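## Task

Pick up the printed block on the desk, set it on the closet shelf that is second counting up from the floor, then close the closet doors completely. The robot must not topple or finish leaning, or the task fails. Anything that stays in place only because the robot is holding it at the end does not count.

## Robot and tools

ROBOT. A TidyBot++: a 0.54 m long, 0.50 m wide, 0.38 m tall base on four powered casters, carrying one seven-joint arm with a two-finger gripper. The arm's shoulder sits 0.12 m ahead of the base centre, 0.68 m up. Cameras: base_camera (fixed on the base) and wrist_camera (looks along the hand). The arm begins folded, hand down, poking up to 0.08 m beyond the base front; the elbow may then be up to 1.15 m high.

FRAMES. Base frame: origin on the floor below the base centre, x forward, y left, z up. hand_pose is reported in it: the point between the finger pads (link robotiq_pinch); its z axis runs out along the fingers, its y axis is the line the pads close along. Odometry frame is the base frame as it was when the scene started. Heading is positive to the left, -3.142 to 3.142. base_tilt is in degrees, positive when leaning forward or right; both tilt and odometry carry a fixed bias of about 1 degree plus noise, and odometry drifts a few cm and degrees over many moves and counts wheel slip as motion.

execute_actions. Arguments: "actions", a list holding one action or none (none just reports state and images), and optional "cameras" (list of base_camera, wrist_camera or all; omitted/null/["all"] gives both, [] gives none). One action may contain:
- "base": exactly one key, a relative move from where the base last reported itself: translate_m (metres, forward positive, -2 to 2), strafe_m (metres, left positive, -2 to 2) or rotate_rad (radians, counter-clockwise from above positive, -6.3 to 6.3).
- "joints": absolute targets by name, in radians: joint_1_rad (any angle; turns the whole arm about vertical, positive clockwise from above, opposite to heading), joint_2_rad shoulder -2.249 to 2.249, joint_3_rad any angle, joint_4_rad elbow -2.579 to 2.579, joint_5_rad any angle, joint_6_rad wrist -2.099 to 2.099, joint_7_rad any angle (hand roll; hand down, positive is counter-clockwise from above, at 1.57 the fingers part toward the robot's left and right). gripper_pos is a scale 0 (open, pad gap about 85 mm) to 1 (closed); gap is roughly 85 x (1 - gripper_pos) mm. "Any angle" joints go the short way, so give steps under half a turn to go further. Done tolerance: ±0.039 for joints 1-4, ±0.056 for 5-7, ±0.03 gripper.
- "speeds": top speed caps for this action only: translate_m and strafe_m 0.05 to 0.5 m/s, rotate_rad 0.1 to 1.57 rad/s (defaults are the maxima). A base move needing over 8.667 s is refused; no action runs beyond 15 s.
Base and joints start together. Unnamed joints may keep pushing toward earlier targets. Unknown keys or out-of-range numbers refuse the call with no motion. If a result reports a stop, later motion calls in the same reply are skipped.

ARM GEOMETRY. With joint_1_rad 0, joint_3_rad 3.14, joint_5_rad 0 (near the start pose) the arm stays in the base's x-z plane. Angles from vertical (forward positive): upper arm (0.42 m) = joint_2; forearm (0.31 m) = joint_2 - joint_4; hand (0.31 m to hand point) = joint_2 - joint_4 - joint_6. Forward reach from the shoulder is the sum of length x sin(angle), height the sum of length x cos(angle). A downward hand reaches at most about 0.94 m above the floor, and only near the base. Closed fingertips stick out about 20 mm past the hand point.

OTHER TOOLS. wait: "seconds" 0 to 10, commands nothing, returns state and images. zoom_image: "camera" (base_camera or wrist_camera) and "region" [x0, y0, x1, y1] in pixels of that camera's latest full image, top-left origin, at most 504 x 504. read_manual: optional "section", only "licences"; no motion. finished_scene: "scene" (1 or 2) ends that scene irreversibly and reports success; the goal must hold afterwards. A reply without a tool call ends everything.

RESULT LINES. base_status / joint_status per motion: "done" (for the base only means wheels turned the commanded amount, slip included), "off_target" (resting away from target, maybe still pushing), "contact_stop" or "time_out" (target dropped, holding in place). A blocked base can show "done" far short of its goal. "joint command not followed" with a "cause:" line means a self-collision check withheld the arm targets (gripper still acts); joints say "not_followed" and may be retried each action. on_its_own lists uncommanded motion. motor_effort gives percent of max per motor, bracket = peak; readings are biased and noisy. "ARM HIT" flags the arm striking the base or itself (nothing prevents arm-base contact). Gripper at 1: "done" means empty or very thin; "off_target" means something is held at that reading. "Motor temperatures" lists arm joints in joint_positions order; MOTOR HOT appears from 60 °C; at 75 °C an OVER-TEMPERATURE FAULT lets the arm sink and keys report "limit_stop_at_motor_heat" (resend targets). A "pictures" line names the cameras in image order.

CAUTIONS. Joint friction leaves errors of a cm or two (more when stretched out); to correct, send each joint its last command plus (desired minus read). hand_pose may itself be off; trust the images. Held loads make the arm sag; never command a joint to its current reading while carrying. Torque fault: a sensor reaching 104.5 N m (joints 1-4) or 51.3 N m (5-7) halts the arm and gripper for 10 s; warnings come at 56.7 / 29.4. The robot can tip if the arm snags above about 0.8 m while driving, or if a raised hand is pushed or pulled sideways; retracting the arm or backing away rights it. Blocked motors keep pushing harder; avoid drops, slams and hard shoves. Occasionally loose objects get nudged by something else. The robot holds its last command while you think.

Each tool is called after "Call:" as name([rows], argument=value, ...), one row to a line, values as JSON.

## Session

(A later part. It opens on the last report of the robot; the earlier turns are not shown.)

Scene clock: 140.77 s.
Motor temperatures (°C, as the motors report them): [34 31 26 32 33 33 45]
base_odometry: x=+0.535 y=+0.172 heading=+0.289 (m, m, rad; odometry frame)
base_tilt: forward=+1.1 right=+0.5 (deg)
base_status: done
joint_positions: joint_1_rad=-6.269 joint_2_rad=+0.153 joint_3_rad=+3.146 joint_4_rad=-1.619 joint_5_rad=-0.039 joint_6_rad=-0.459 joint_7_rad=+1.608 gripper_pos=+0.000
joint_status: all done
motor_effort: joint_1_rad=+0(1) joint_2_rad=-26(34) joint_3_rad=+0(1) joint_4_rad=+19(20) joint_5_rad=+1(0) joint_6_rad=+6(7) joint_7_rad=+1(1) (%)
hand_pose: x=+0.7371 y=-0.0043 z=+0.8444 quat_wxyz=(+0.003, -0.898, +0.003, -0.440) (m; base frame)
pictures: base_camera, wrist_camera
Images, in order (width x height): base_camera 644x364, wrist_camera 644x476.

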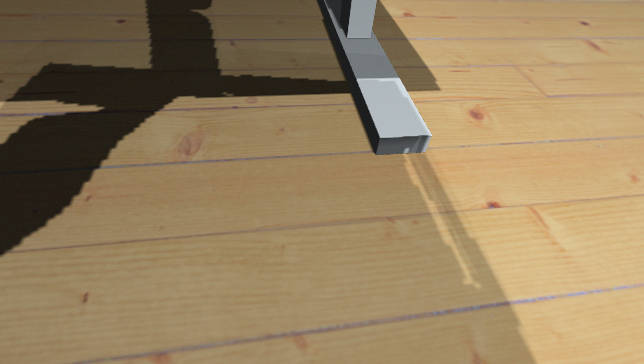

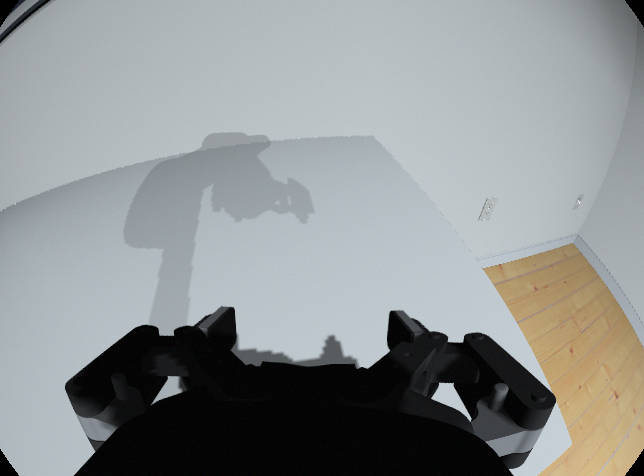

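It shot backward. Back up and look.

Call:
execute_actions([
  {"base":{"translate_m":-0.2}},
])

Scene clock: 144.27 s.
Motor temperatures (°C, as the motors report them): [34 32 26 32 33 33 45]
base_odometry: x=+0.343 y=+0.115 heading=+0.289 (m, m, rad; odometry frame)
base_tilt: forward=+1.1 right=+0.4 (deg)
base_status: done
joint_positions: joint_1_rad=-6.269 joint_2_rad=+0.153 joint_3_rad=+3.146 joint_4_rad=-1.619 joint_5_rad=-0.039 joint_6_rad=-0.459 joint_7_rad=+1.608 gripper_pos=+0.000
joint_status: not commanded
motor_effort: joint_1_rad=+1(1) joint_2_rad=-26(29) joint_3_rad=+0(1) joint_4_rad=+19(21) joint_5_rad=+1(1) joint_6_rad=+7(7) joint_7_rad=+1(1) (%)
hand_pose: x=+0.7372 y=-0.0043 z=+0.8441 quat_wxyz=(+0.003, -0.898, +0.003, -0.440) (m; base frame)
pictures: base_camera, wrist_camera
Images, in order (width x height): base_camera 644x364, wrist_camera 644x476.

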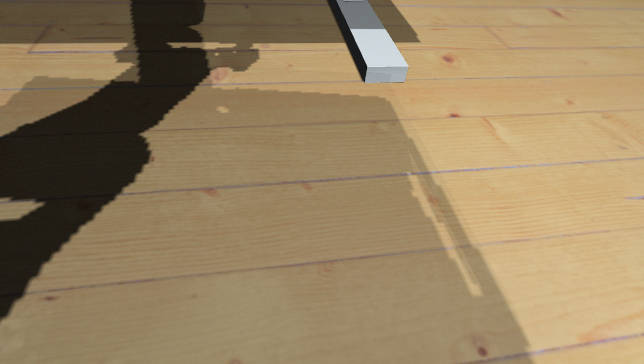

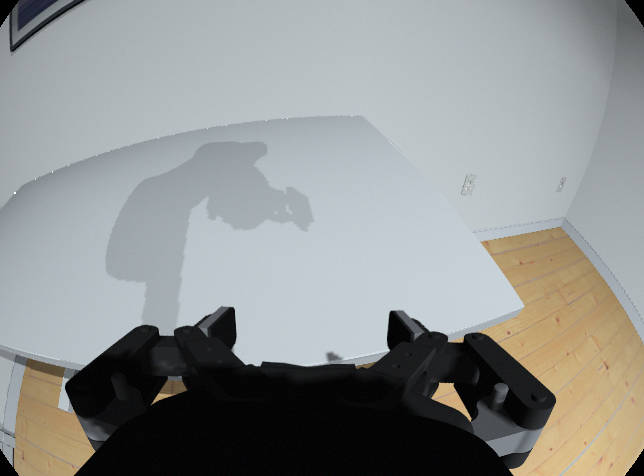

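Call:
execute_actions([
  {"base":{"translate_m":-0.5}},
])

Scene clock: 149.07 s.
Motor temperatures (°C, as the motors report them): [34 32 26 32 33 33 45]
base_odometry: x=-0.136 y=-0.027 heading=+0.289 (m, m, rad; odometry frame)
base_tilt: forward=+1.1 right=+0.4 (deg)
base_status: done
joint_positions: joint_1_rad=-6.269 joint_2_rad=+0.153 joint_3_rad=+3.146 joint_4_rad=-1.619 joint_5_rad=-0.039 joint_6_rad=-0.459 joint_7_rad=+1.608 gripper_pos=+0.000
joint_status: not commanded
motor_effort: joint_1_rad=+0(0) joint_2_rad=-27(29) joint_3_rad=+0(0) joint_4_rad=+20(20) joint_5_rad=+1(0) joint_6_rad=+7(7) joint_7_rad=+1(1) (%)
hand_pose: x=+0.7372 y=-0.0043 z=+0.8439 quat_wxyz=(+0.003, -0.898, +0.003, -0.440) (m; base frame)
pictures: base_camera, wrist_camera
Images, in order (width x height): base_camera 644x364, wrist_camera 644x476.

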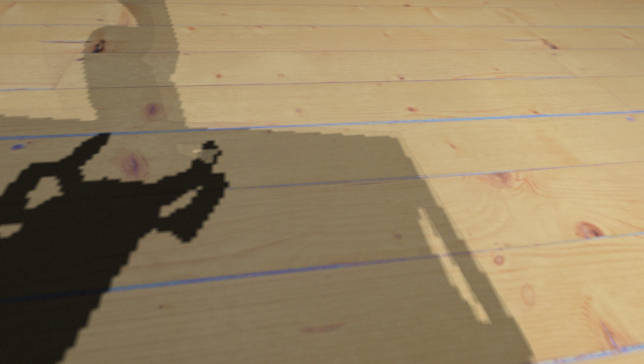

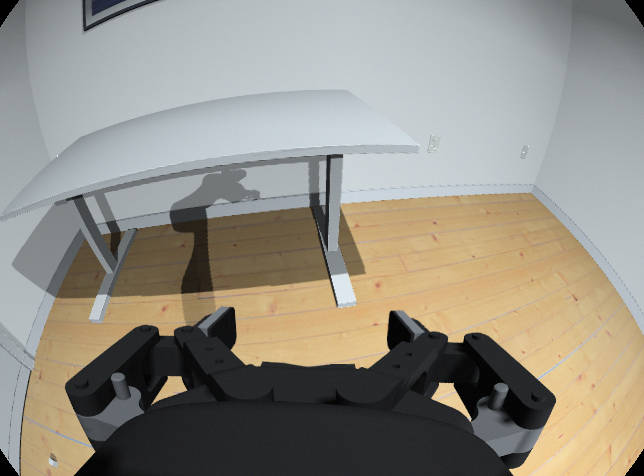

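Call:
execute_actions([
  {"base":{"rotate_rad":1.37},"joints":{"joint_2_rad":0.3,"joint_4_rad":-2.2,"joint_6_rad":-0.3}},
])

Scene clock: 155.80 s.
Motor temperatures (°C, as the motors report them): [34 32 26 32 33 33 45]
base_odometry: x=-0.136 y=-0.027 heading=+1.659 (m, m, rad; odometry frame)
base_tilt: forward=+1.1 right=+0.4 (deg)
base_status: done
joint_positions: joint_1_rad=-6.281 joint_2_rad=+0.282 joint_3_rad=+3.137 joint_4_rad=-2.190 joint_5_rad=-0.039 joint_6_rad=-0.344 joint_7_rad=+1.608 gripper_pos=+0.000
joint_status: all done
motor_effort: joint_1_rad=+1(4) joint_2_rad=-22(27) joint_3_rad=+0(3) joint_4_rad=+11(20) joint_5_rad=+1(0) joint_6_rad=+3(7) joint_7_rad=+1(1) (%)
hand_pose: x=+0.5305 y=+0.0062 z=+0.5443 quat_wxyz=(+0.007, -0.987, -0.002, -0.162) (m; base frame)
pictures: base_camera, wrist_camera
Images, in order (width x height): base_camera 644x364, wrist_camera 644x476.

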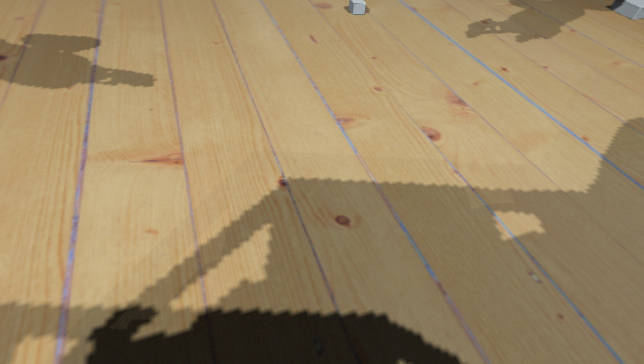

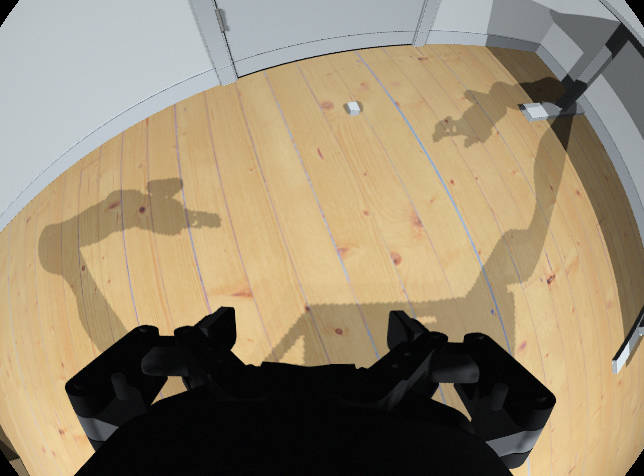

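Call:
execute_actions([
  {"base":{"rotate_rad":-0.07},"joints":{"joint_2_rad":1.47,"joint_4_rad":-1.45,"joint_6_rad":-0.2}},
], cameras=[])

Call:
execute_actions([
  {"base":{"translate_m":0.55}},
])

Scene clock: 164.40 s.
Motor temperatures (°C, as the motors report them): [34 32 26 32 33 33 45]
base_odometry: x=-0.136 y=-0.027 heading=+1.589 (m, m, rad; odometry frame)
base_tilt: forward=+1.1 right=+0.4 (deg)
base_status: done
joint_positions: joint_1_rad=-6.280 joint_2_rad=+1.458 joint_3_rad=+3.141 joint_4_rad=-1.462 joint_5_rad=-0.039 joint_6_rad=-0.244 joint_7_rad=+1.608 gripper_pos=+0.000
joint_status: all done
motor_effort: joint_1_rad=+0(2) joint_2_rad=-42(43) joint_3_rad=-1(2) joint_4_rad=+3(13) joint_5_rad=+1(0) joint_6_rad=+0(3) joint_7_rad=+1(1) (%)
hand_pose: x=+0.5994 y=+0.0028 z=+0.1113 quat_wxyz=(+0.005, -1.000, +0.002, +0.011) (m; base frame)
pictures: none
No camera images: the call's "cameras" was empty. Leave "cameras" out to get every camera's image.

Scene clock: 166.83 s.
Motor temperatures (°C, as the motors report them): [34 32 26 32 33 33 45]
base_odometry: x=-0.147 y=+0.523 heading=+1.590 (m, m, rad; odometry frame)
base_tilt: forward=+1.1 right=+0.4 (deg)
base_status: done
joint_positions: joint_1_rad=-6.280 joint_2_rad=+1.458 joint_3_rad=+3.141 joint_4_rad=-1.452 joint_5_rad=-0.039 joint_6_rad=-0.239 joint_7_rad=+1.608 gripper_pos=+0.000
joint_status: not commanded
motor_effort: joint_1_rad=+0(1) joint_2_rad=-41(42) joint_3_rad=-1(2) joint_4_rad=+4(5) joint_5_rad=+1(0) joint_6_rad=+0(1) joint_7_rad=+1(1) (%)
hand_pose: x=+0.6067 y=+0.0028 z=+0.1117 quat_wxyz=(+0.005, -1.000, +0.002, +0.004) (m; base frame)
pictures: base_camera, wrist_camera
Images, in order (width x height): base_camera 644x364, wrist_camera 644x476.

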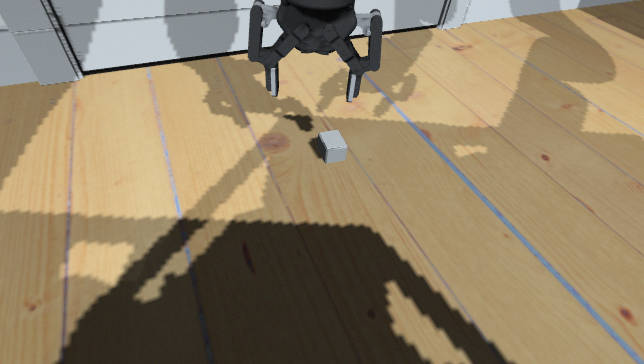

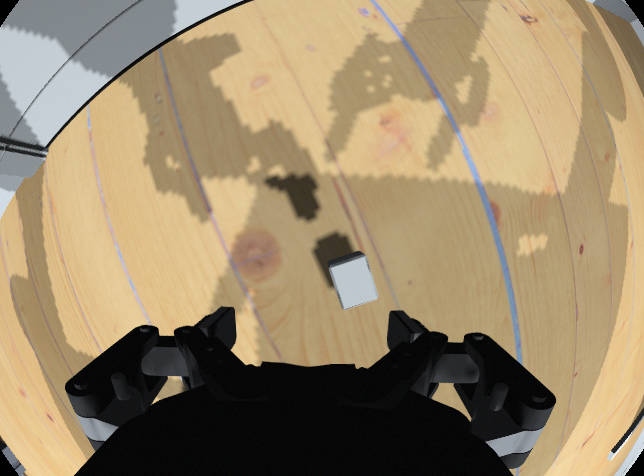

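Call:
execute_actions([
  {"base":{"translate_m":0.02},"joints":{"joint_1_rad":0.085,"joint_7_rad":1.9,"joint_2_rad":1.66,"joint_4_rad":-1.26}},
])

Scene clock: 174.67 s.
Motor temperatures (°C, as the motors report them): [34 32 26 32 33 33 45]
base_odometry: x=-0.148 y=+0.543 heading=+1.591 (m, m, rad; odometry frame)
base_tilt: forward=+1.1 right=+0.4 (deg)
base_status: done
joint_positions: joint_1_rad=-6.216 joint_2_rad=+1.658 joint_3_rad=+3.141 joint_4_rad=-1.269 joint_5_rad=-0.039 joint_6_rad=-0.239 joint_7_rad=+1.874 gripper_pos=+0.000
joint_status: all done
motor_effort: joint_1_rad=+0(3) joint_2_rad=-41(44) joint_3_rad=+0(1) joint_4_rad=+3(4) joint_5_rad=+0(1) joint_6_rad=+0(1) joint_7_rad=+1(1) (%)
hand_pose: x=+0.5972 y=-0.0277 z=+0.0270 quat_wxyz=(+0.007, -0.995, -0.099, +0.011) (m; base frame)
pictures: base_camera, wrist_camera
Images, in order (width x height): base_camera 644x364, wrist_camera 644x476.

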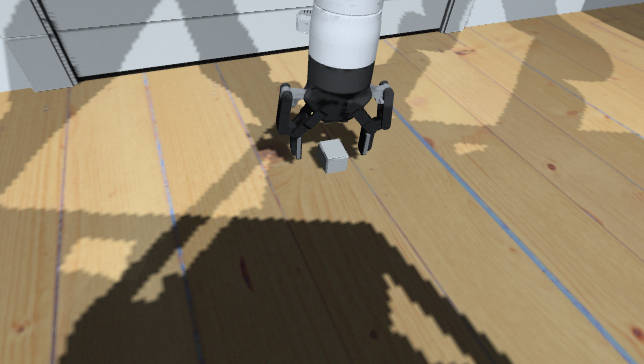

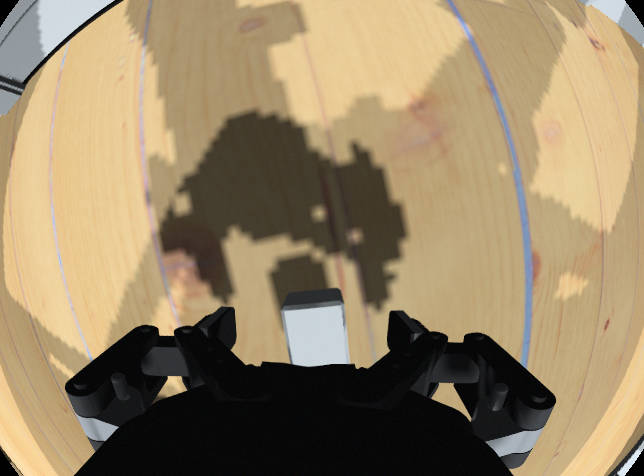

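Call:
execute_actions([
  {"base":{"translate_m":-0.01},"joints":{"joint_2_rad":1.7,"joint_4_rad":-1.22}},
], cameras=[])

Call:
execute_actions([
  {"joints":{"gripper_pos":1}},
])

Scene clock: 178.23 s.
Motor temperatures (°C, as the motors report them): [34 32 26 32 33 33 45]
base_odometry: x=-0.147 y=+0.533 heading=+1.591 (m, m, rad; odometry frame)
base_tilt: forward=+1.1 right=+0.4 (deg)
base_status: done
joint_positions: joint_1_rad=-6.216 joint_2_rad=+1.687 joint_3_rad=+3.141 joint_4_rad=-1.228 joint_5_rad=-0.039 joint_6_rad=-0.239 joint_7_rad=+1.874 gripper_pos=+0.000
joint_status: all done
motor_effort: joint_1_rad=+0(3) joint_2_rad=-41(43) joint_3_rad=+0(1) joint_4_rad=+4(5) joint_5_rad=+1(1) joint_6_rad=+0(0) joint_7_rad=+1(1) (%)
hand_pose: x=+0.6032 y=-0.0281 z=+0.0154 quat_wxyz=(+0.006, -0.995, -0.099, +0.005) (m; base frame)
pictures: none
No camera images: the call's "cameras" was empty. Leave "cameras" out to get every camera's image.

Scene clock: 179.33 s.
Motor temperatures (°C, as the motors report them): [34 32 26 32 33 33 45]
base_odometry: x=-0.147 y=+0.533 heading=+1.591 (m, m, rad; odometry frame)
base_tilt: forward=+1.1 right=+0.4 (deg)
base_status: not commanded
joint_positions: joint_1_rad=-6.212 joint_2_rad=+1.672 joint_3_rad=+3.144 joint_4_rad=-1.225 joint_5_rad=-0.039 joint_6_rad=-0.239 joint_7_rad=+1.874 gripper_pos=+0.677
joint_status: gripper_pos off_target (ended at +0.677, target +1.000)
motor_effort: joint_1_rad=+0(3) joint_2_rad=-36(42) joint_3_rad=-1(6) joint_4_rad=+5(5) joint_5_rad=+1(1) joint_6_rad=+1(2) joint_7_rad=+2(2) (%)
hand_pose: x=+0.6146 y=-0.0327 z=+0.0229 quat_wxyz=(+0.003, -0.995, -0.097, -0.004) (m; base frame)
pictures: base_camera, wrist_camera
Images, in order (width x height): base_camera 644x364, wrist_camera 644x476.

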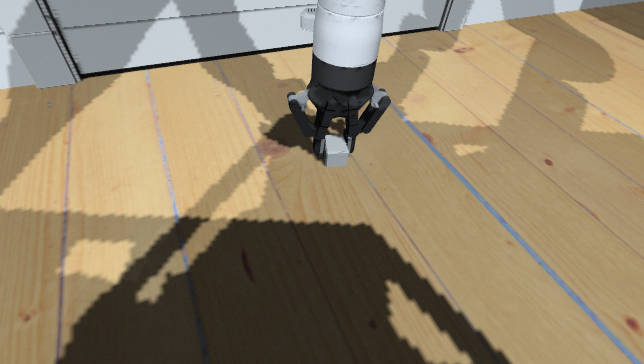

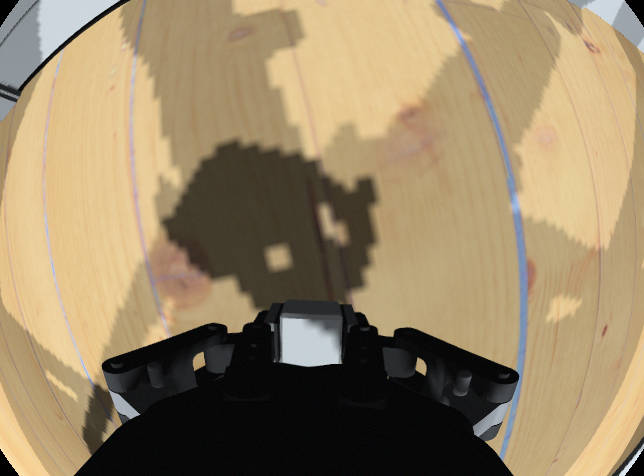

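Call:
execute_actions([
  {"base":{"translate_m":-0.68},"joints":{"joint_2_rad":0.6,"joint_1_rad":0}},
], cameras=[])

Call:
execute_actions([
  {"base":{"rotate_rad":1.84},"joints":{"joint_2_rad":0.0,"joint_4_rad":-1.9,"joint_6_rad":0.15,"joint_7_rad":1.57}},
], cameras=[])

Call:
execute_actions([
  {"base":{"translate_m":1.1}},
])

Scene clock: 188.07 s.
Motor temperatures (°C, as the motors report them): [34 32 26 32 33 33 45]
base_odometry: x=-0.134 y=-0.147 heading=+1.591 (m, m, rad; odometry frame)
base_tilt: forward=+1.1 right=+0.4 (deg)
base_status: done
joint_positions: joint_1_rad=-6.256 joint_2_rad=+0.599 joint_3_rad=+3.144 joint_4_rad=-1.215 joint_5_rad=-0.039 joint_6_rad=-0.235 joint_7_rad=+1.874 gripper_pos=+0.677
joint_status: all done
motor_effort: joint_1_rad=+0(7) joint_2_rad=-42(52) joint_3_rad=+0(4) joint_4_rad=+19(21) joint_5_rad=+1(0) joint_6_rad=+7(8) joint_7_rad=+1(1) (%)
hand_pose: x=+0.9375 y=-0.0198 z=+0.8107 quat_wxyz=(-0.073, -0.848, -0.103, -0.515) (m; base frame)
pictures: none
No camera images: the call's "cameras" was empty. Leave "cameras" out to get every camera's image.

Scene clock: 190.53 s.
Motor temperatures (°C, as the motors report them): [34 32 26 32 33 33 45]
base_odometry: x=-0.134 y=-0.147 heading=-2.853 (m, m, rad; odometry frame)
base_tilt: forward=+1.1 right=+0.4 (deg)
base_status: done
joint_positions: joint_1_rad=-6.279 joint_2_rad=+0.019 joint_3_rad=+3.135 joint_4_rad=-1.891 joint_5_rad=-0.039 joint_6_rad=+0.106 joint_7_rad=+1.598 gripper_pos=+0.677
joint_status: all done
motor_effort: joint_1_rad=+0(8) joint_2_rad=-22(45) joint_3_rad=+0(6) joint_4_rad=+20(19) joint_5_rad=+1(0) joint_6_rad=+8(9) joint_7_rad=+1(1) (%)
hand_pose: x=+0.7262 y=+0.0018 z=+0.9262 quat_wxyz=(+0.003, -0.784, +0.005, -0.620) (m; base frame)
pictures: none
No camera images: the call's "cameras" was empty. Leave "cameras" out to get every camera's image.

Scene clock: 194.10 s.
Motor temperatures (°C, as the motors report them): [34 32 26 32 33 33 45]
base_odometry: x=-1.188 y=-0.462 heading=-2.852 (m, m, rad; odometry frame)
base_tilt: forward=+1.1 right=+0.5 (deg)
base_status: done
joint_positions: joint_1_rad=-6.279 joint_2_rad=+0.011 joint_3_rad=+3.135 joint_4_rad=-1.893 joint_5_rad=-0.039 joint_6_rad=+0.109 joint_7_rad=+1.598 gripper_pos=+0.677
joint_status: not commanded
motor_effort: joint_1_rad=+0(0) joint_2_rad=-21(25) joint_3_rad=+0(1) joint_4_rad=+20(20) joint_5_rad=+1(1) joint_6_rad=+8(8) joint_7_rad=+1(1) (%)
hand_pose: x=+0.7242 y=+0.0018 z=+0.9304 quat_wxyz=(+0.003, -0.782, +0.005, -0.624) (m; base frame)
pictures: base_camera, wrist_camera
Images, in order (width x height): base_camera 644x364, wrist_camera 644x476.

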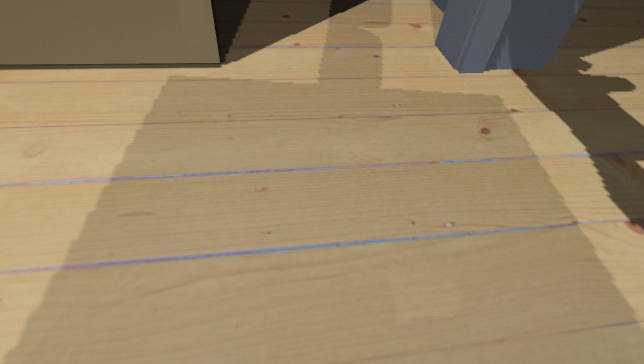

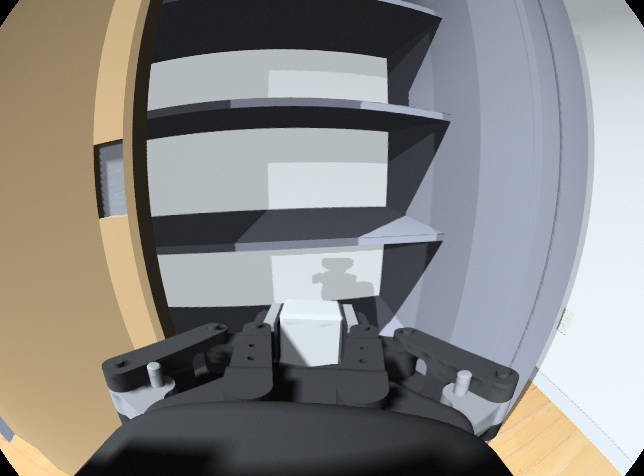

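Call:
execute_actions([
  {"base":{"translate_m":0.4},"speeds":{"translate_m":0.2},"joints":{"joint_4_rad":-1.82}},
])

Scene clock: 199.80 s.
Motor temperatures (°C, as the motors report them): [34 32 26 32 33 34 45]
base_odometry: x=-1.571 y=-0.577 heading=-2.851 (m, m, rad; odometry frame)
base_tilt: forward=+1.2 right=+0.5 (deg)
base_status: done
joint_positions: joint_1_rad=-6.279 joint_2_rad=+0.009 joint_3_rad=+3.135 joint_4_rad=-1.822 joint_5_rad=-0.039 joint_6_rad=+0.110 joint_7_rad=+1.598 gripper_pos=+0.677
joint_status: all done
motor_effort: joint_1_rad=+0(1) joint_2_rad=-22(25) joint_3_rad=+0(1) joint_4_rad=+20(21) joint_5_rad=+1(2) joint_6_rad=+8(9) joint_7_rad=+1(1) (%)
hand_pose: x=+0.7342 y=+0.0018 z=+0.9749 quat_wxyz=(+0.003, -0.758, +0.005, -0.652) (m; base frame)
pictures: base_camera, wrist_camera
Images, in order (width x height): base_camera 644x364, wrist_camera 644x476.

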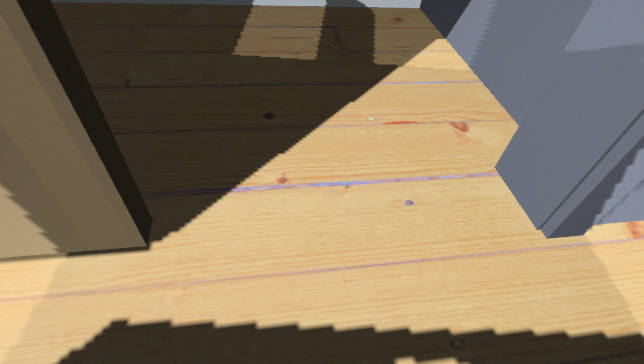

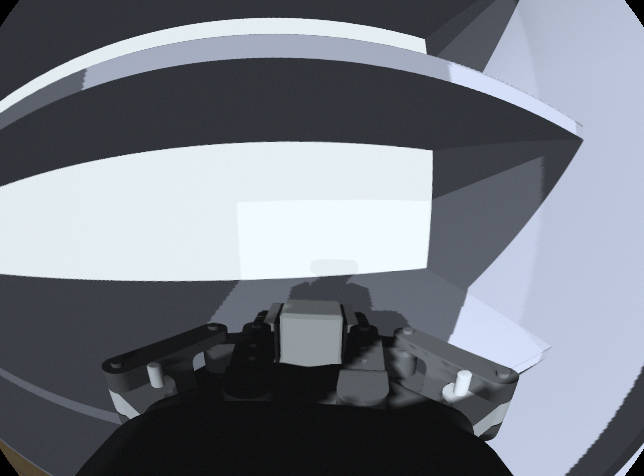

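Call:
execute_actions([
  {"base":{"translate_m":0.13},"speeds":{"translate_m":0.1}},
], cameras=[])

Call:
execute_actions([
  {"joints":{"joint_2_rad":0.2,"joint_4_rad":-1.7}},
])

Scene clock: 207.63 s.
Motor temperatures (°C, as the motors report them): [34 32 26 32 33 34 45]
base_odometry: x=-1.696 y=-0.614 heading=-2.850 (m, m, rad; odometry frame)
base_tilt: forward=+1.1 right=+0.5 (deg)
base_status: done
joint_positions: joint_1_rad=-6.279 joint_2_rad=+0.006 joint_3_rad=+3.135 joint_4_rad=-1.822 joint_5_rad=-0.039 joint_6_rad=+0.110 joint_7_rad=+1.598 gripper_pos=+0.677
joint_status: not commanded
motor_effort: joint_1_rad=+0(1) joint_2_rad=-22(25) joint_3_rad=+0(1) joint_4_rad=+20(21) joint_5_rad=+1(1) joint_6_rad=+8(9) joint_7_rad=+1(1) (%)
hand_pose: x=+0.7333 y=+0.0018 z=+0.9768 quat_wxyz=(+0.003, -0.757, +0.005, -0.653) (m; base frame)
pictures: none
No camera images: the call's "cameras" was empty. Leave "cameras" out to get every camera's image.

Scene clock: 209.10 s.
Motor temperatures (°C, as the motors report them): [34 32 26 32 33 34 45]
base_odometry: x=-1.696 y=-0.614 heading=-2.850 (m, m, rad; odometry frame)
base_tilt: forward=+1.1 right=+0.4 (deg)
base_status: not commanded
joint_positions: joint_1_rad=-6.279 joint_2_rad=+0.198 joint_3_rad=+3.135 joint_4_rad=-1.711 joint_5_rad=-0.039 joint_6_rad=+0.110 joint_7_rad=+1.598 gripper_pos=+0.677
joint_status: all done
motor_effort: joint_1_rad=+0(0) joint_2_rad=-29(32) joint_3_rad=+0(0) joint_4_rad=+20(21) joint_5_rad=+1(0) joint_6_rad=+8(9) joint_7_rad=+1(1) (%)
hand_pose: x=+0.8014 y=+0.0016 z=+0.9195 quat_wxyz=(+0.003, -0.783, +0.005, -0.622) (m; base frame)
pictures: base_camera, wrist_camera
Images, in order (width x height): base_camera 644x364, wrist_camera 644x476.

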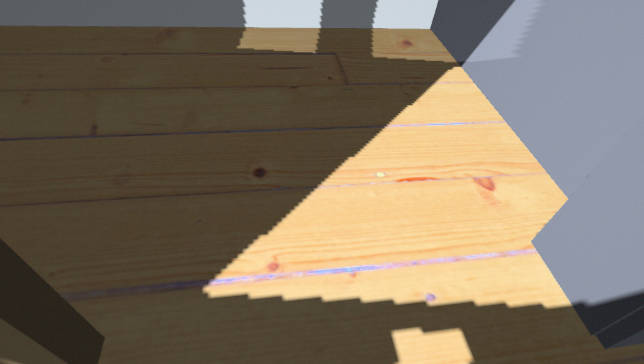

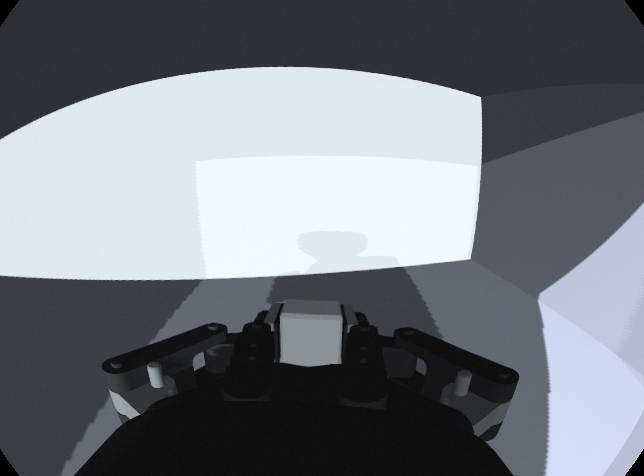

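Call:
execute_actions([
  {"joints":{"joint_6_rad":-0.1}},
], cameras=[])

Call:
execute_actions([
  {"joints":{"gripper_pos":0}},
], cameras=[])

Call:
execute_actions([
  {"base":{"translate_m":-0.45},"speeds":{"translate_m":0.2},"joints":{"joint_6_rad":0.05}},
])

Scene clock: 214.10 s.
Motor temperatures (°C, as the motors report them): [34 32 26 32 33 34 45]
base_odometry: x=-1.696 y=-0.614 heading=-2.850 (m, m, rad; odometry frame)
base_tilt: forward=+1.1 right=+0.4 (deg)
base_status: not commanded
joint_positions: joint_1_rad=-6.279 joint_2_rad=+0.196 joint_3_rad=+3.135 joint_4_rad=-1.700 joint_5_rad=-0.039 joint_6_rad=-0.056 joint_7_rad=+1.598 gripper_pos=+0.677
joint_status: all done
motor_effort: joint_1_rad=+0(0) joint_2_rad=-27(30) joint_3_rad=+0(0) joint_4_rad=+20(21) joint_5_rad=+1(1) joint_6_rad=+8(9) joint_7_rad=+1(1) (%)
hand_pose: x=+0.7876 y=+0.0036 z=+0.8780 quat_wxyz=(+0.005, -0.828, +0.003, -0.560) (m; base frame)
pictures: none
No camera images: the call's "cameras" was empty. Leave "cameras" out to get every camera's image.

Scene clock: 215.20 s.
Motor temperatures (°C, as the motors report them): [34 32 26 32 33 34 45]
base_odometry: x=-1.696 y=-0.614 heading=-2.850 (m, m, rad; odometry frame)
base_tilt: forward=+1.1 right=+0.4 (deg)
base_status: not commanded
joint_positions: joint_1_rad=-6.279 joint_2_rad=+0.196 joint_3_rad=+3.135 joint_4_rad=-1.700 joint_5_rad=-0.039 joint_6_rad=-0.057 joint_7_rad=+1.598 gripper_pos=+0.000
joint_status: all done
motor_effort: joint_1_rad=+0(1) joint_2_rad=-28(29) joint_3_rad=+0(0) joint_4_rad=+20(20) joint_5_rad=+0(1) joint_6_rad=+8(8) joint_7_rad=+1(1) (%)
hand_pose: x=+0.7876 y=+0.0036 z=+0.8780 quat_wxyz=(+0.005, -0.828, +0.003, -0.560) (m; base frame)
pictures: none
No camera images: the call's "cameras" was empty. Leave "cameras" out to get every camera's image.

Scene clock: 218.23 s.
Motor temperatures (°C, as the motors report them): [34 32 26 32 33 34 45]
base_odometry: x=-1.265 y=-0.485 heading=-2.850 (m, m, rad; odometry frame)
base_tilt: forward=+1.1 right=+0.4 (deg)
base_status: done
joint_positions: joint_1_rad=-6.279 joint_2_rad=+0.199 joint_3_rad=+3.135 joint_4_rad=-1.699 joint_5_rad=-0.039 joint_6_rad=+0.017 joint_7_rad=+1.598 gripper_pos=+0.000
joint_status: all done
motor_effort: joint_1_rad=+0(3) joint_2_rad=-28(33) joint_3_rad=+0(3) joint_4_rad=+20(21) joint_5_rad=+1(1) joint_6_rad=+8(8) joint_7_rad=+1(1) (%)
hand_pose: x=+0.7962 y=+0.0025 z=+0.8980 quat_wxyz=(+0.004, -0.808, +0.004, -0.589) (m; base frame)
pictures: base_camera, wrist_camera
Images, in order (width x height): base_camera 644x364, wrist_camera 644x476.

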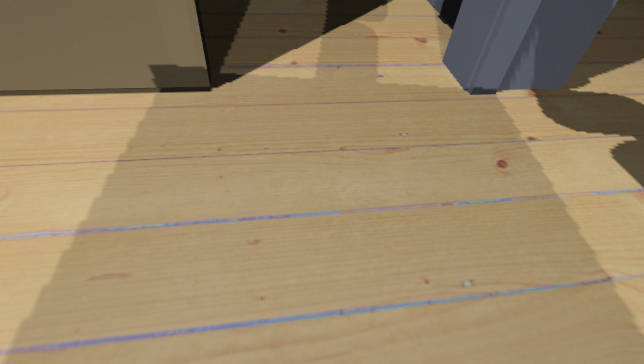

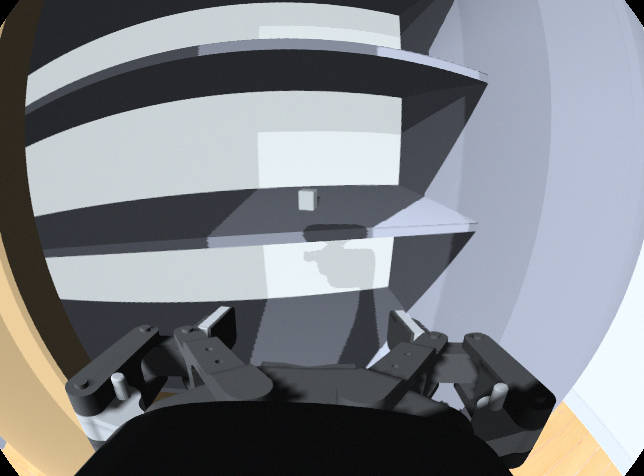

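Call:
execute_actions([
  {"joints":{"joint_2_rad":-0.1,"joint_4_rad":-1.91,"joint_6_rad":0.22,"joint_1_rad":0.5,"gripper_pos":1}},
], cameras=[])

Call:
execute_actions([
  {"base":{"strafe_m":0.49}},
], cameras=[])

Call:
execute_actions([
  {"base":{"translate_m":0.1},"speeds":{"translate_m":0.1}},
])

Scene clock: 224.80 s.
Motor temperatures (°C, as the motors report them): [34 32 26 32 33 34 45]
base_odometry: x=-1.265 y=-0.485 heading=-2.850 (m, m, rad; odometry frame)
base_tilt: forward=+1.1 right=+0.4 (deg)
base_status: not commanded
joint_positions: joint_1_rad=-5.805 joint_2_rad=-0.087 joint_3_rad=+3.139 joint_4_rad=-1.897 joint_5_rad=-0.039 joint_6_rad=+0.178 joint_7_rad=+1.598 gripper_pos=+0.999
joint_status: all done
motor_effort: joint_1_rad=+0(1) joint_2_rad=-19(30) joint_3_rad=+0(2) joint_4_rad=+21(20) joint_5_rad=+1(1) joint_6_rad=+8(8) joint_7_rad=+1(1) (%)
hand_pose: x=+0.6338 y=-0.2658 z=+1.0074 quat_wxyz=(-0.160, -0.707, +0.178, -0.666) (m; base frame)
pictures: none
No camera images: the call's "cameras" was empty. Leave "cameras" out to get every camera's image.

Scene clock: 227.13 s.
Motor temperatures (°C, as the motors report them): [34 32 26 32 33 34 45]
base_odometry: x=-1.124 y=-0.955 heading=-2.850 (m, m, rad; odometry frame)
base_tilt: forward=+1.1 right=+0.4 (deg)
base_status: done
joint_positions: joint_1_rad=-5.803 joint_2_rad=-0.090 joint_3_rad=+3.138 joint_4_rad=-1.900 joint_5_rad=-0.039 joint_6_rad=+0.179 joint_7_rad=+1.598 gripper_pos=+0.999
joint_status: not commanded
motor_effort: joint_1_rad=+1(2) joint_2_rad=-18(22) joint_3_rad=+0(2) joint_4_rad=+20(21) joint_5_rad=+1(1) joint_6_rad=+8(9) joint_7_rad=+1(1) (%)
hand_pose: x=+0.6325 y=-0.2662 z=+1.0074 quat_wxyz=(-0.161, -0.706, +0.178, -0.666) (m; base frame)
pictures: none
No camera images: the call's "cameras" was empty. Leave "cameras" out to get every camera's image.

Scene clock: 228.70 s.
Motor temperatures (°C, as the motors report them): [34 32 26 32 33 34 45]
base_odometry: x=-1.219 y=-0.984 heading=-2.850 (m, m, rad; odometry frame)
base_tilt: forward=+1.1 right=+0.5 (deg)
base_status: done
joint_positions: joint_1_rad=-5.803 joint_2_rad=-0.092 joint_3_rad=+3.138 joint_4_rad=-1.900 joint_5_rad=-0.039 joint_6_rad=+0.179 joint_7_rad=+1.598 gripper_pos=+0.999
joint_status: not commanded
motor_effort: joint_1_rad=+0(1) joint_2_rad=-18(21) joint_3_rad=+0(1) joint_4_rad=+21(21) joint_5_rad=+1(1) joint_6_rad=+8(9) joint_7_rad=+1(1) (%)
hand_pose: x=+0.6319 y=-0.2659 z=+1.0084 quat_wxyz=(-0.161, -0.705, +0.178, -0.667) (m; base frame)
pictures: base_camera, wrist_camera
Images, in order (width x height): base_camera 644x364, wrist_camera 644x476.

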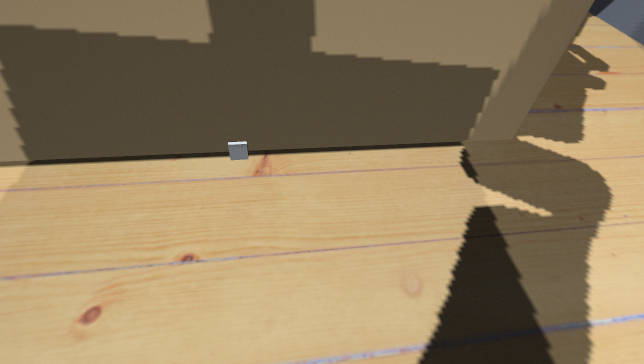

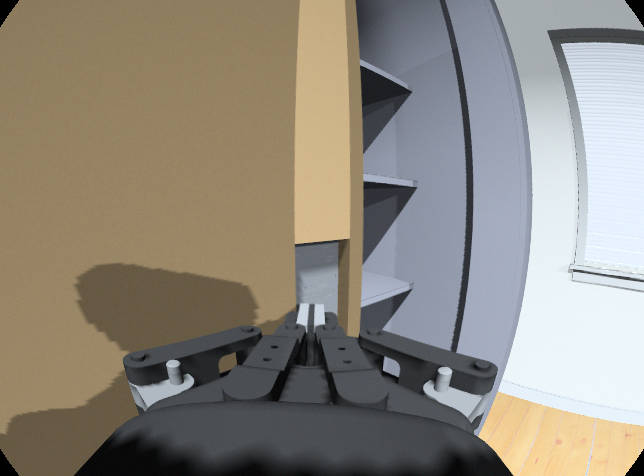

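Call:
execute_actions([
  {"base":{"strafe_m":-0.03}},
], cameras=[])

Call:
execute_actions([
  {"base":{"translate_m":0.035},"speeds":{"translate_m":0.05}},
], cameras=["wrist_camera"])

Call:
execute_actions([
  {"base":{"strafe_m":-0.3},"speeds":{"strafe_m":0.08}},
])

Scene clock: 234.37 s.
Motor temperatures (°C, as the motors report them): [34 32 26 32 33 34 45]
base_odometry: x=-1.228 y=-0.955 heading=-2.849 (m, m, rad; odometry frame)
base_tilt: forward=+1.1 right=+0.4 (deg)
base_status: done
joint_positions: joint_1_rad=-5.800 joint_2_rad=-0.092 joint_3_rad=+3.139 joint_4_rad=-1.901 joint_5_rad=-0.039 joint_6_rad=+0.179 joint_7_rad=+1.598 gripper_pos=+0.999
joint_status: not commanded
motor_effort: joint_1_rad=+0(2) joint_2_rad=-18(20) joint_3_rad=+0(2) joint_4_rad=+21(21) joint_5_rad=+1(1) joint_6_rad=+8(9) joint_7_rad=+1(1) (%)
hand_pose: x=+0.6308 y=-0.2679 z=+1.0083 quat_wxyz=(-0.162, -0.705, +0.179, -0.666) (m; base frame)
pictures: none
No camera images: the call's "cameras" was empty. Leave "cameras" out to get every camera's image.

Scene clock: 235.60 s.
Motor temperatures (°C, as the motors report them): [34 32 26 32 33 34 45]
base_odometry: x=-1.262 y=-0.965 heading=-2.849 (m, m, rad; odometry frame)
base_tilt: forward=+1.1 right=+0.5 (deg)
base_status: done
joint_positions: joint_1_rad=-5.786 joint_2_rad=-0.138 joint_3_rad=+3.145 joint_4_rad=-1.942 joint_5_rad=-0.039 joint_6_rad=+0.180 joint_7_rad=+1.598 gripper_pos=+0.999
joint_status: not commanded
motor_effort: joint_1_rad=-3(5) joint_2_rad=-8(19) joint_3_rad=-3(5) joint_4_rad=+27(29) joint_5_rad=+1(2) joint_6_rad=+11(13) joint_7_rad=+0(1) (%)
hand_pose: x=+0.6086 y=-0.2692 z=+1.0096 quat_wxyz=(-0.169, -0.701, +0.186, -0.667) (m; base frame)
pictures: wrist_camera
Images, in order (width x height): wrist_camera 644x476.

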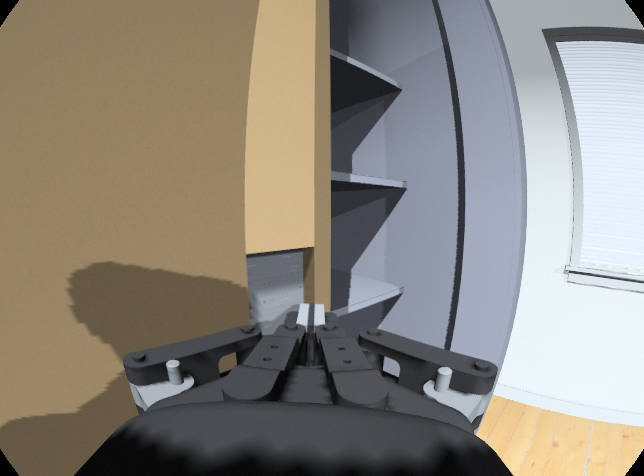

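Scene clock: 239.87 s.
Motor temperatures (°C, as the motors report them): [34 32 26 32 33 34 45]
base_odometry: x=-1.348 y=-0.677 heading=-2.849 (m, m, rad; odometry frame)
base_tilt: forward=+1.1 right=+0.4 (deg)
base_status: done
joint_positions: joint_1_rad=-5.791 joint_2_rad=-0.111 joint_3_rad=+3.132 joint_4_rad=-1.918 joint_5_rad=-0.039 joint_6_rad=+0.180 joint_7_rad=+1.598 gripper_pos=+0.999
joint_status: not commanded
motor_effort: joint_1_rad=+0(9) joint_2_rad=-17(19) joint_3_rad=+0(9) joint_4_rad=+20(29) joint_5_rad=+1(0) joint_6_rad=+8(14) joint_7_rad=+1(1) (%)
hand_pose: x=+0.6237 y=-0.2647 z=+1.0087 quat_wxyz=(-0.163, -0.704, +0.179, -0.667) (m; base frame)
pictures: base_camera, wrist_camera
Images, in order (width x height): base_camera 644x364, wrist_camera 644x476.

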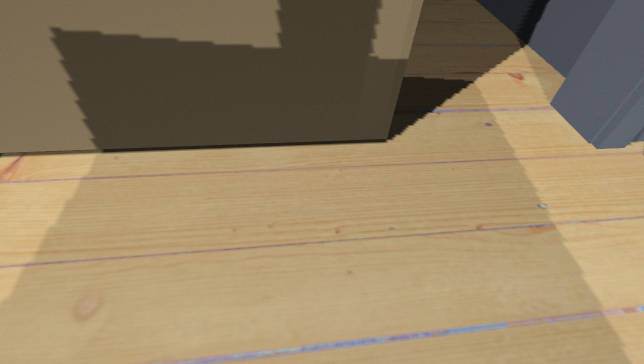

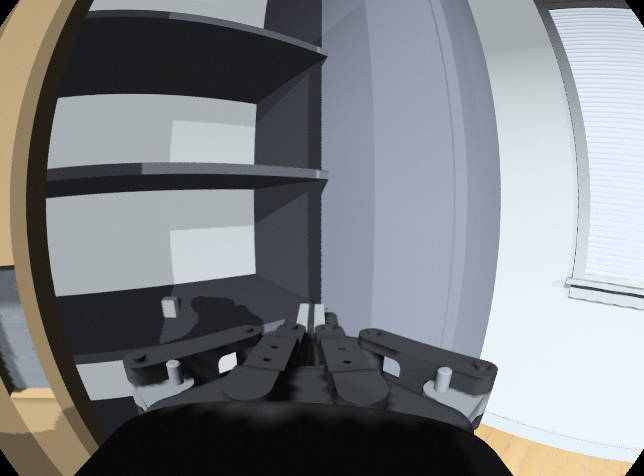

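Call:
execute_actions([
  {"base":{"translate_m":-0.05}},
], cameras=[])

Call:
execute_actions([
  {"base":{"strafe_m":0.15}},
])

Scene clock: 244.90 s.
Motor temperatures (°C, as the motors report them): [34 32 26 32 33 34 45]
base_odometry: x=-1.300 y=-0.663 heading=-2.849 (m, m, rad; odometry frame)
base_tilt: forward=+1.1 right=+0.4 (deg)
base_status: done
joint_positions: joint_1_rad=-5.791 joint_2_rad=-0.109 joint_3_rad=+3.133 joint_4_rad=-1.917 joint_5_rad=-0.039 joint_6_rad=+0.180 joint_7_rad=+1.598 gripper_pos=+0.999
joint_status: not commanded
motor_effort: joint_1_rad=+0(1) joint_2_rad=-17(20) joint_3_rad=+0(2) joint_4_rad=+20(21) joint_5_rad=+1(1) joint_6_rad=+8(9) joint_7_rad=+0(1) (%)
hand_pose: x=+0.6239 y=-0.2657 z=+1.0078 quat_wxyz=(-0.163, -0.705, +0.180, -0.666) (m; base frame)
pictures: none
No camera images: the call's "cameras" was empty. Leave "cameras" out to get every camera's image.

Scene clock: 246.37 s.
Motor temperatures (°C, as the motors report them): [34 32 26 32 33 34 45]
base_odometry: x=-1.257 y=-0.806 heading=-2.849 (m, m, rad; odometry frame)
base_tilt: forward=+1.1 right=+0.4 (deg)
base_status: done
joint_positions: joint_1_rad=-5.791 joint_2_rad=-0.109 joint_3_rad=+3.134 joint_4_rad=-1.917 joint_5_rad=-0.039 joint_6_rad=+0.180 joint_7_rad=+1.598 gripper_pos=+0.999
joint_status: not commanded
motor_effort: joint_1_rad=+0(2) joint_2_rad=-17(20) joint_3_rad=+1(3) joint_4_rad=+20(21) joint_5_rad=+1(1) joint_6_rad=+8(8) joint_7_rad=+1(1) (%)
hand_pose: x=+0.6238 y=-0.2661 z=+1.0081 quat_wxyz=(-0.164, -0.705, +0.180, -0.667) (m; base frame)
pictures: base_camera, wrist_camera
Images, in order (width x height): base_camera 644x364, wrist_camera 644x476.

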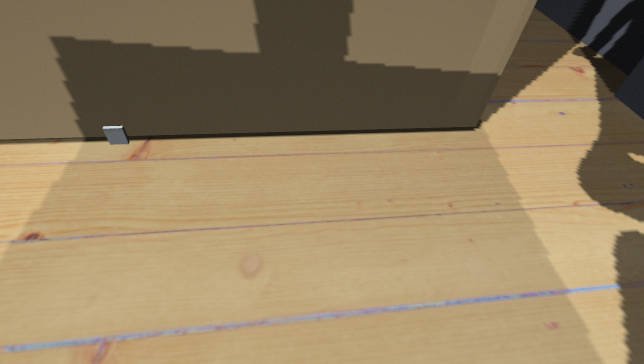

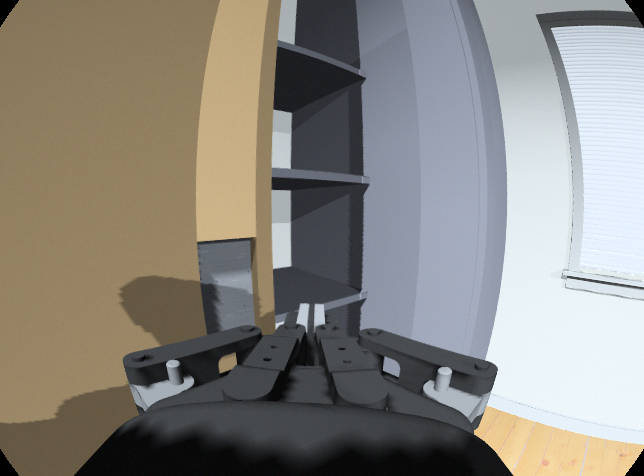

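Call:
execute_actions([
  {"base":{"strafe_m":0.06}},
], cameras=["wrist_camera"])

Call:
execute_actions([
  {"base":{"translate_m":0.055},"speeds":{"translate_m":0.05}},
], cameras=["wrist_camera"])

Call:
execute_actions([
  {"base":{"strafe_m":-0.12},"speeds":{"strafe_m":0.06}},
])

Scene clock: 251.67 s.
Motor temperatures (°C, as the motors report them): [34 32 26 32 33 34 45]
base_odometry: x=-1.239 y=-0.864 heading=-2.849 (m, m, rad; odometry frame)
base_tilt: forward=+1.1 right=+0.4 (deg)
base_status: done
joint_positions: joint_1_rad=-5.791 joint_2_rad=-0.108 joint_3_rad=+3.135 joint_4_rad=-1.917 joint_5_rad=-0.039 joint_6_rad=+0.180 joint_7_rad=+1.598 gripper_pos=+0.999
joint_status: not commanded
motor_effort: joint_1_rad=+0(2) joint_2_rad=-17(20) joint_3_rad=+0(3) joint_4_rad=+20(21) joint_5_rad=+1(1) joint_6_rad=+8(8) joint_7_rad=+1(1) (%)
hand_pose: x=+0.6235 y=-0.2666 z=+1.0081 quat_wxyz=(-0.164, -0.704, +0.181, -0.667) (m; base frame)
pictures: wrist_camera
Images, in order (width x height): wrist_camera 644x476.

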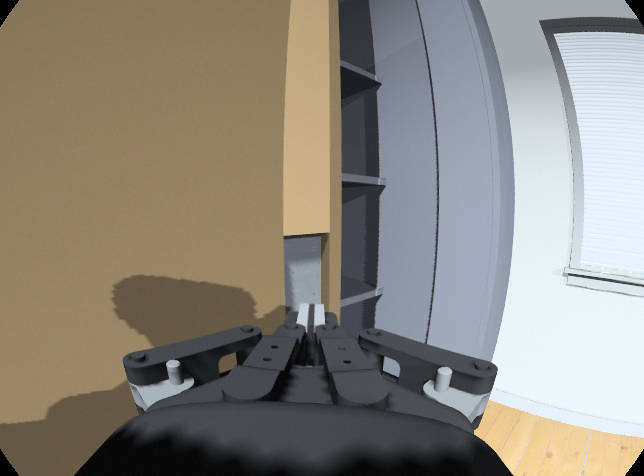

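Scene clock: 253.27 s.
Motor temperatures (°C, as the motors report them): [34 32 26 32 33 34 45]
base_odometry: x=-1.292 y=-0.880 heading=-2.849 (m, m, rad; odometry frame)
base_tilt: forward=+1.1 right=+0.4 (deg)
base_status: done
joint_positions: joint_1_rad=-5.776 joint_2_rad=-0.111 joint_3_rad=+3.156 joint_4_rad=-1.915 joint_5_rad=-0.039 joint_6_rad=+0.181 joint_7_rad=+1.598 gripper_pos=+0.999
joint_status: not commanded
motor_effort: joint_1_rad=-3(7) joint_2_rad=-17(19) joint_3_rad=-3(7) joint_4_rad=+22(26) joint_5_rad=+1(2) joint_6_rad=+9(11) joint_7_rad=+1(2) (%)
hand_pose: x=+0.6129 y=-0.2852 z=+1.0110 quat_wxyz=(-0.176, -0.699, +0.194, -0.665) (m; base frame)
pictures: wrist_camera
Images, in order (width x height): wrist_camera 644x476.

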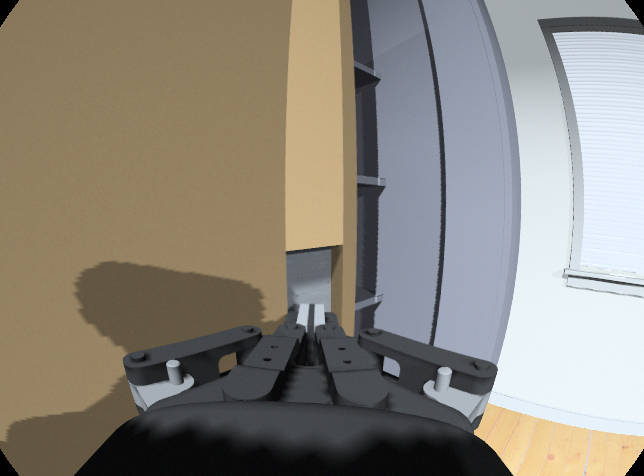

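Scene clock: 255.80 s.
Motor temperatures (°C, as the motors report them): [34 32 26 32 33 34 45]
base_odometry: x=-1.327 y=-0.765 heading=-2.849 (m, m, rad; odometry frame)
base_tilt: forward=+1.1 right=+0.4 (deg)
base_status: done
joint_positions: joint_1_rad=-5.788 joint_2_rad=-0.121 joint_3_rad=+3.132 joint_4_rad=-1.921 joint_5_rad=-0.039 joint_6_rad=+0.181 joint_7_rad=+1.598 gripper_pos=+0.999
joint_status: not commanded
motor_effort: joint_1_rad=+1(8) joint_2_rad=-14(19) joint_3_rad=+1(8) joint_4_rad=+21(26) joint_5_rad=+1(0) joint_6_rad=+9(11) joint_7_rad=+1(1) (%)
hand_pose: x=+0.6194 y=-0.2648 z=+1.0133 quat_wxyz=(-0.165, -0.701, +0.180, -0.670) (m; base frame)
pictures: base_camera, wrist_camera
Images, in order (width x height): base_camera 644x364, wrist_camera 644x476.

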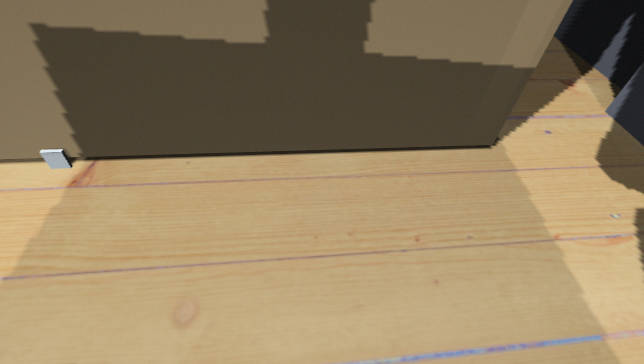

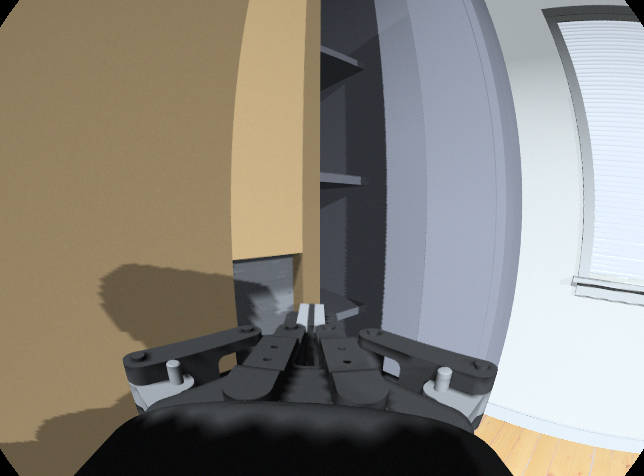

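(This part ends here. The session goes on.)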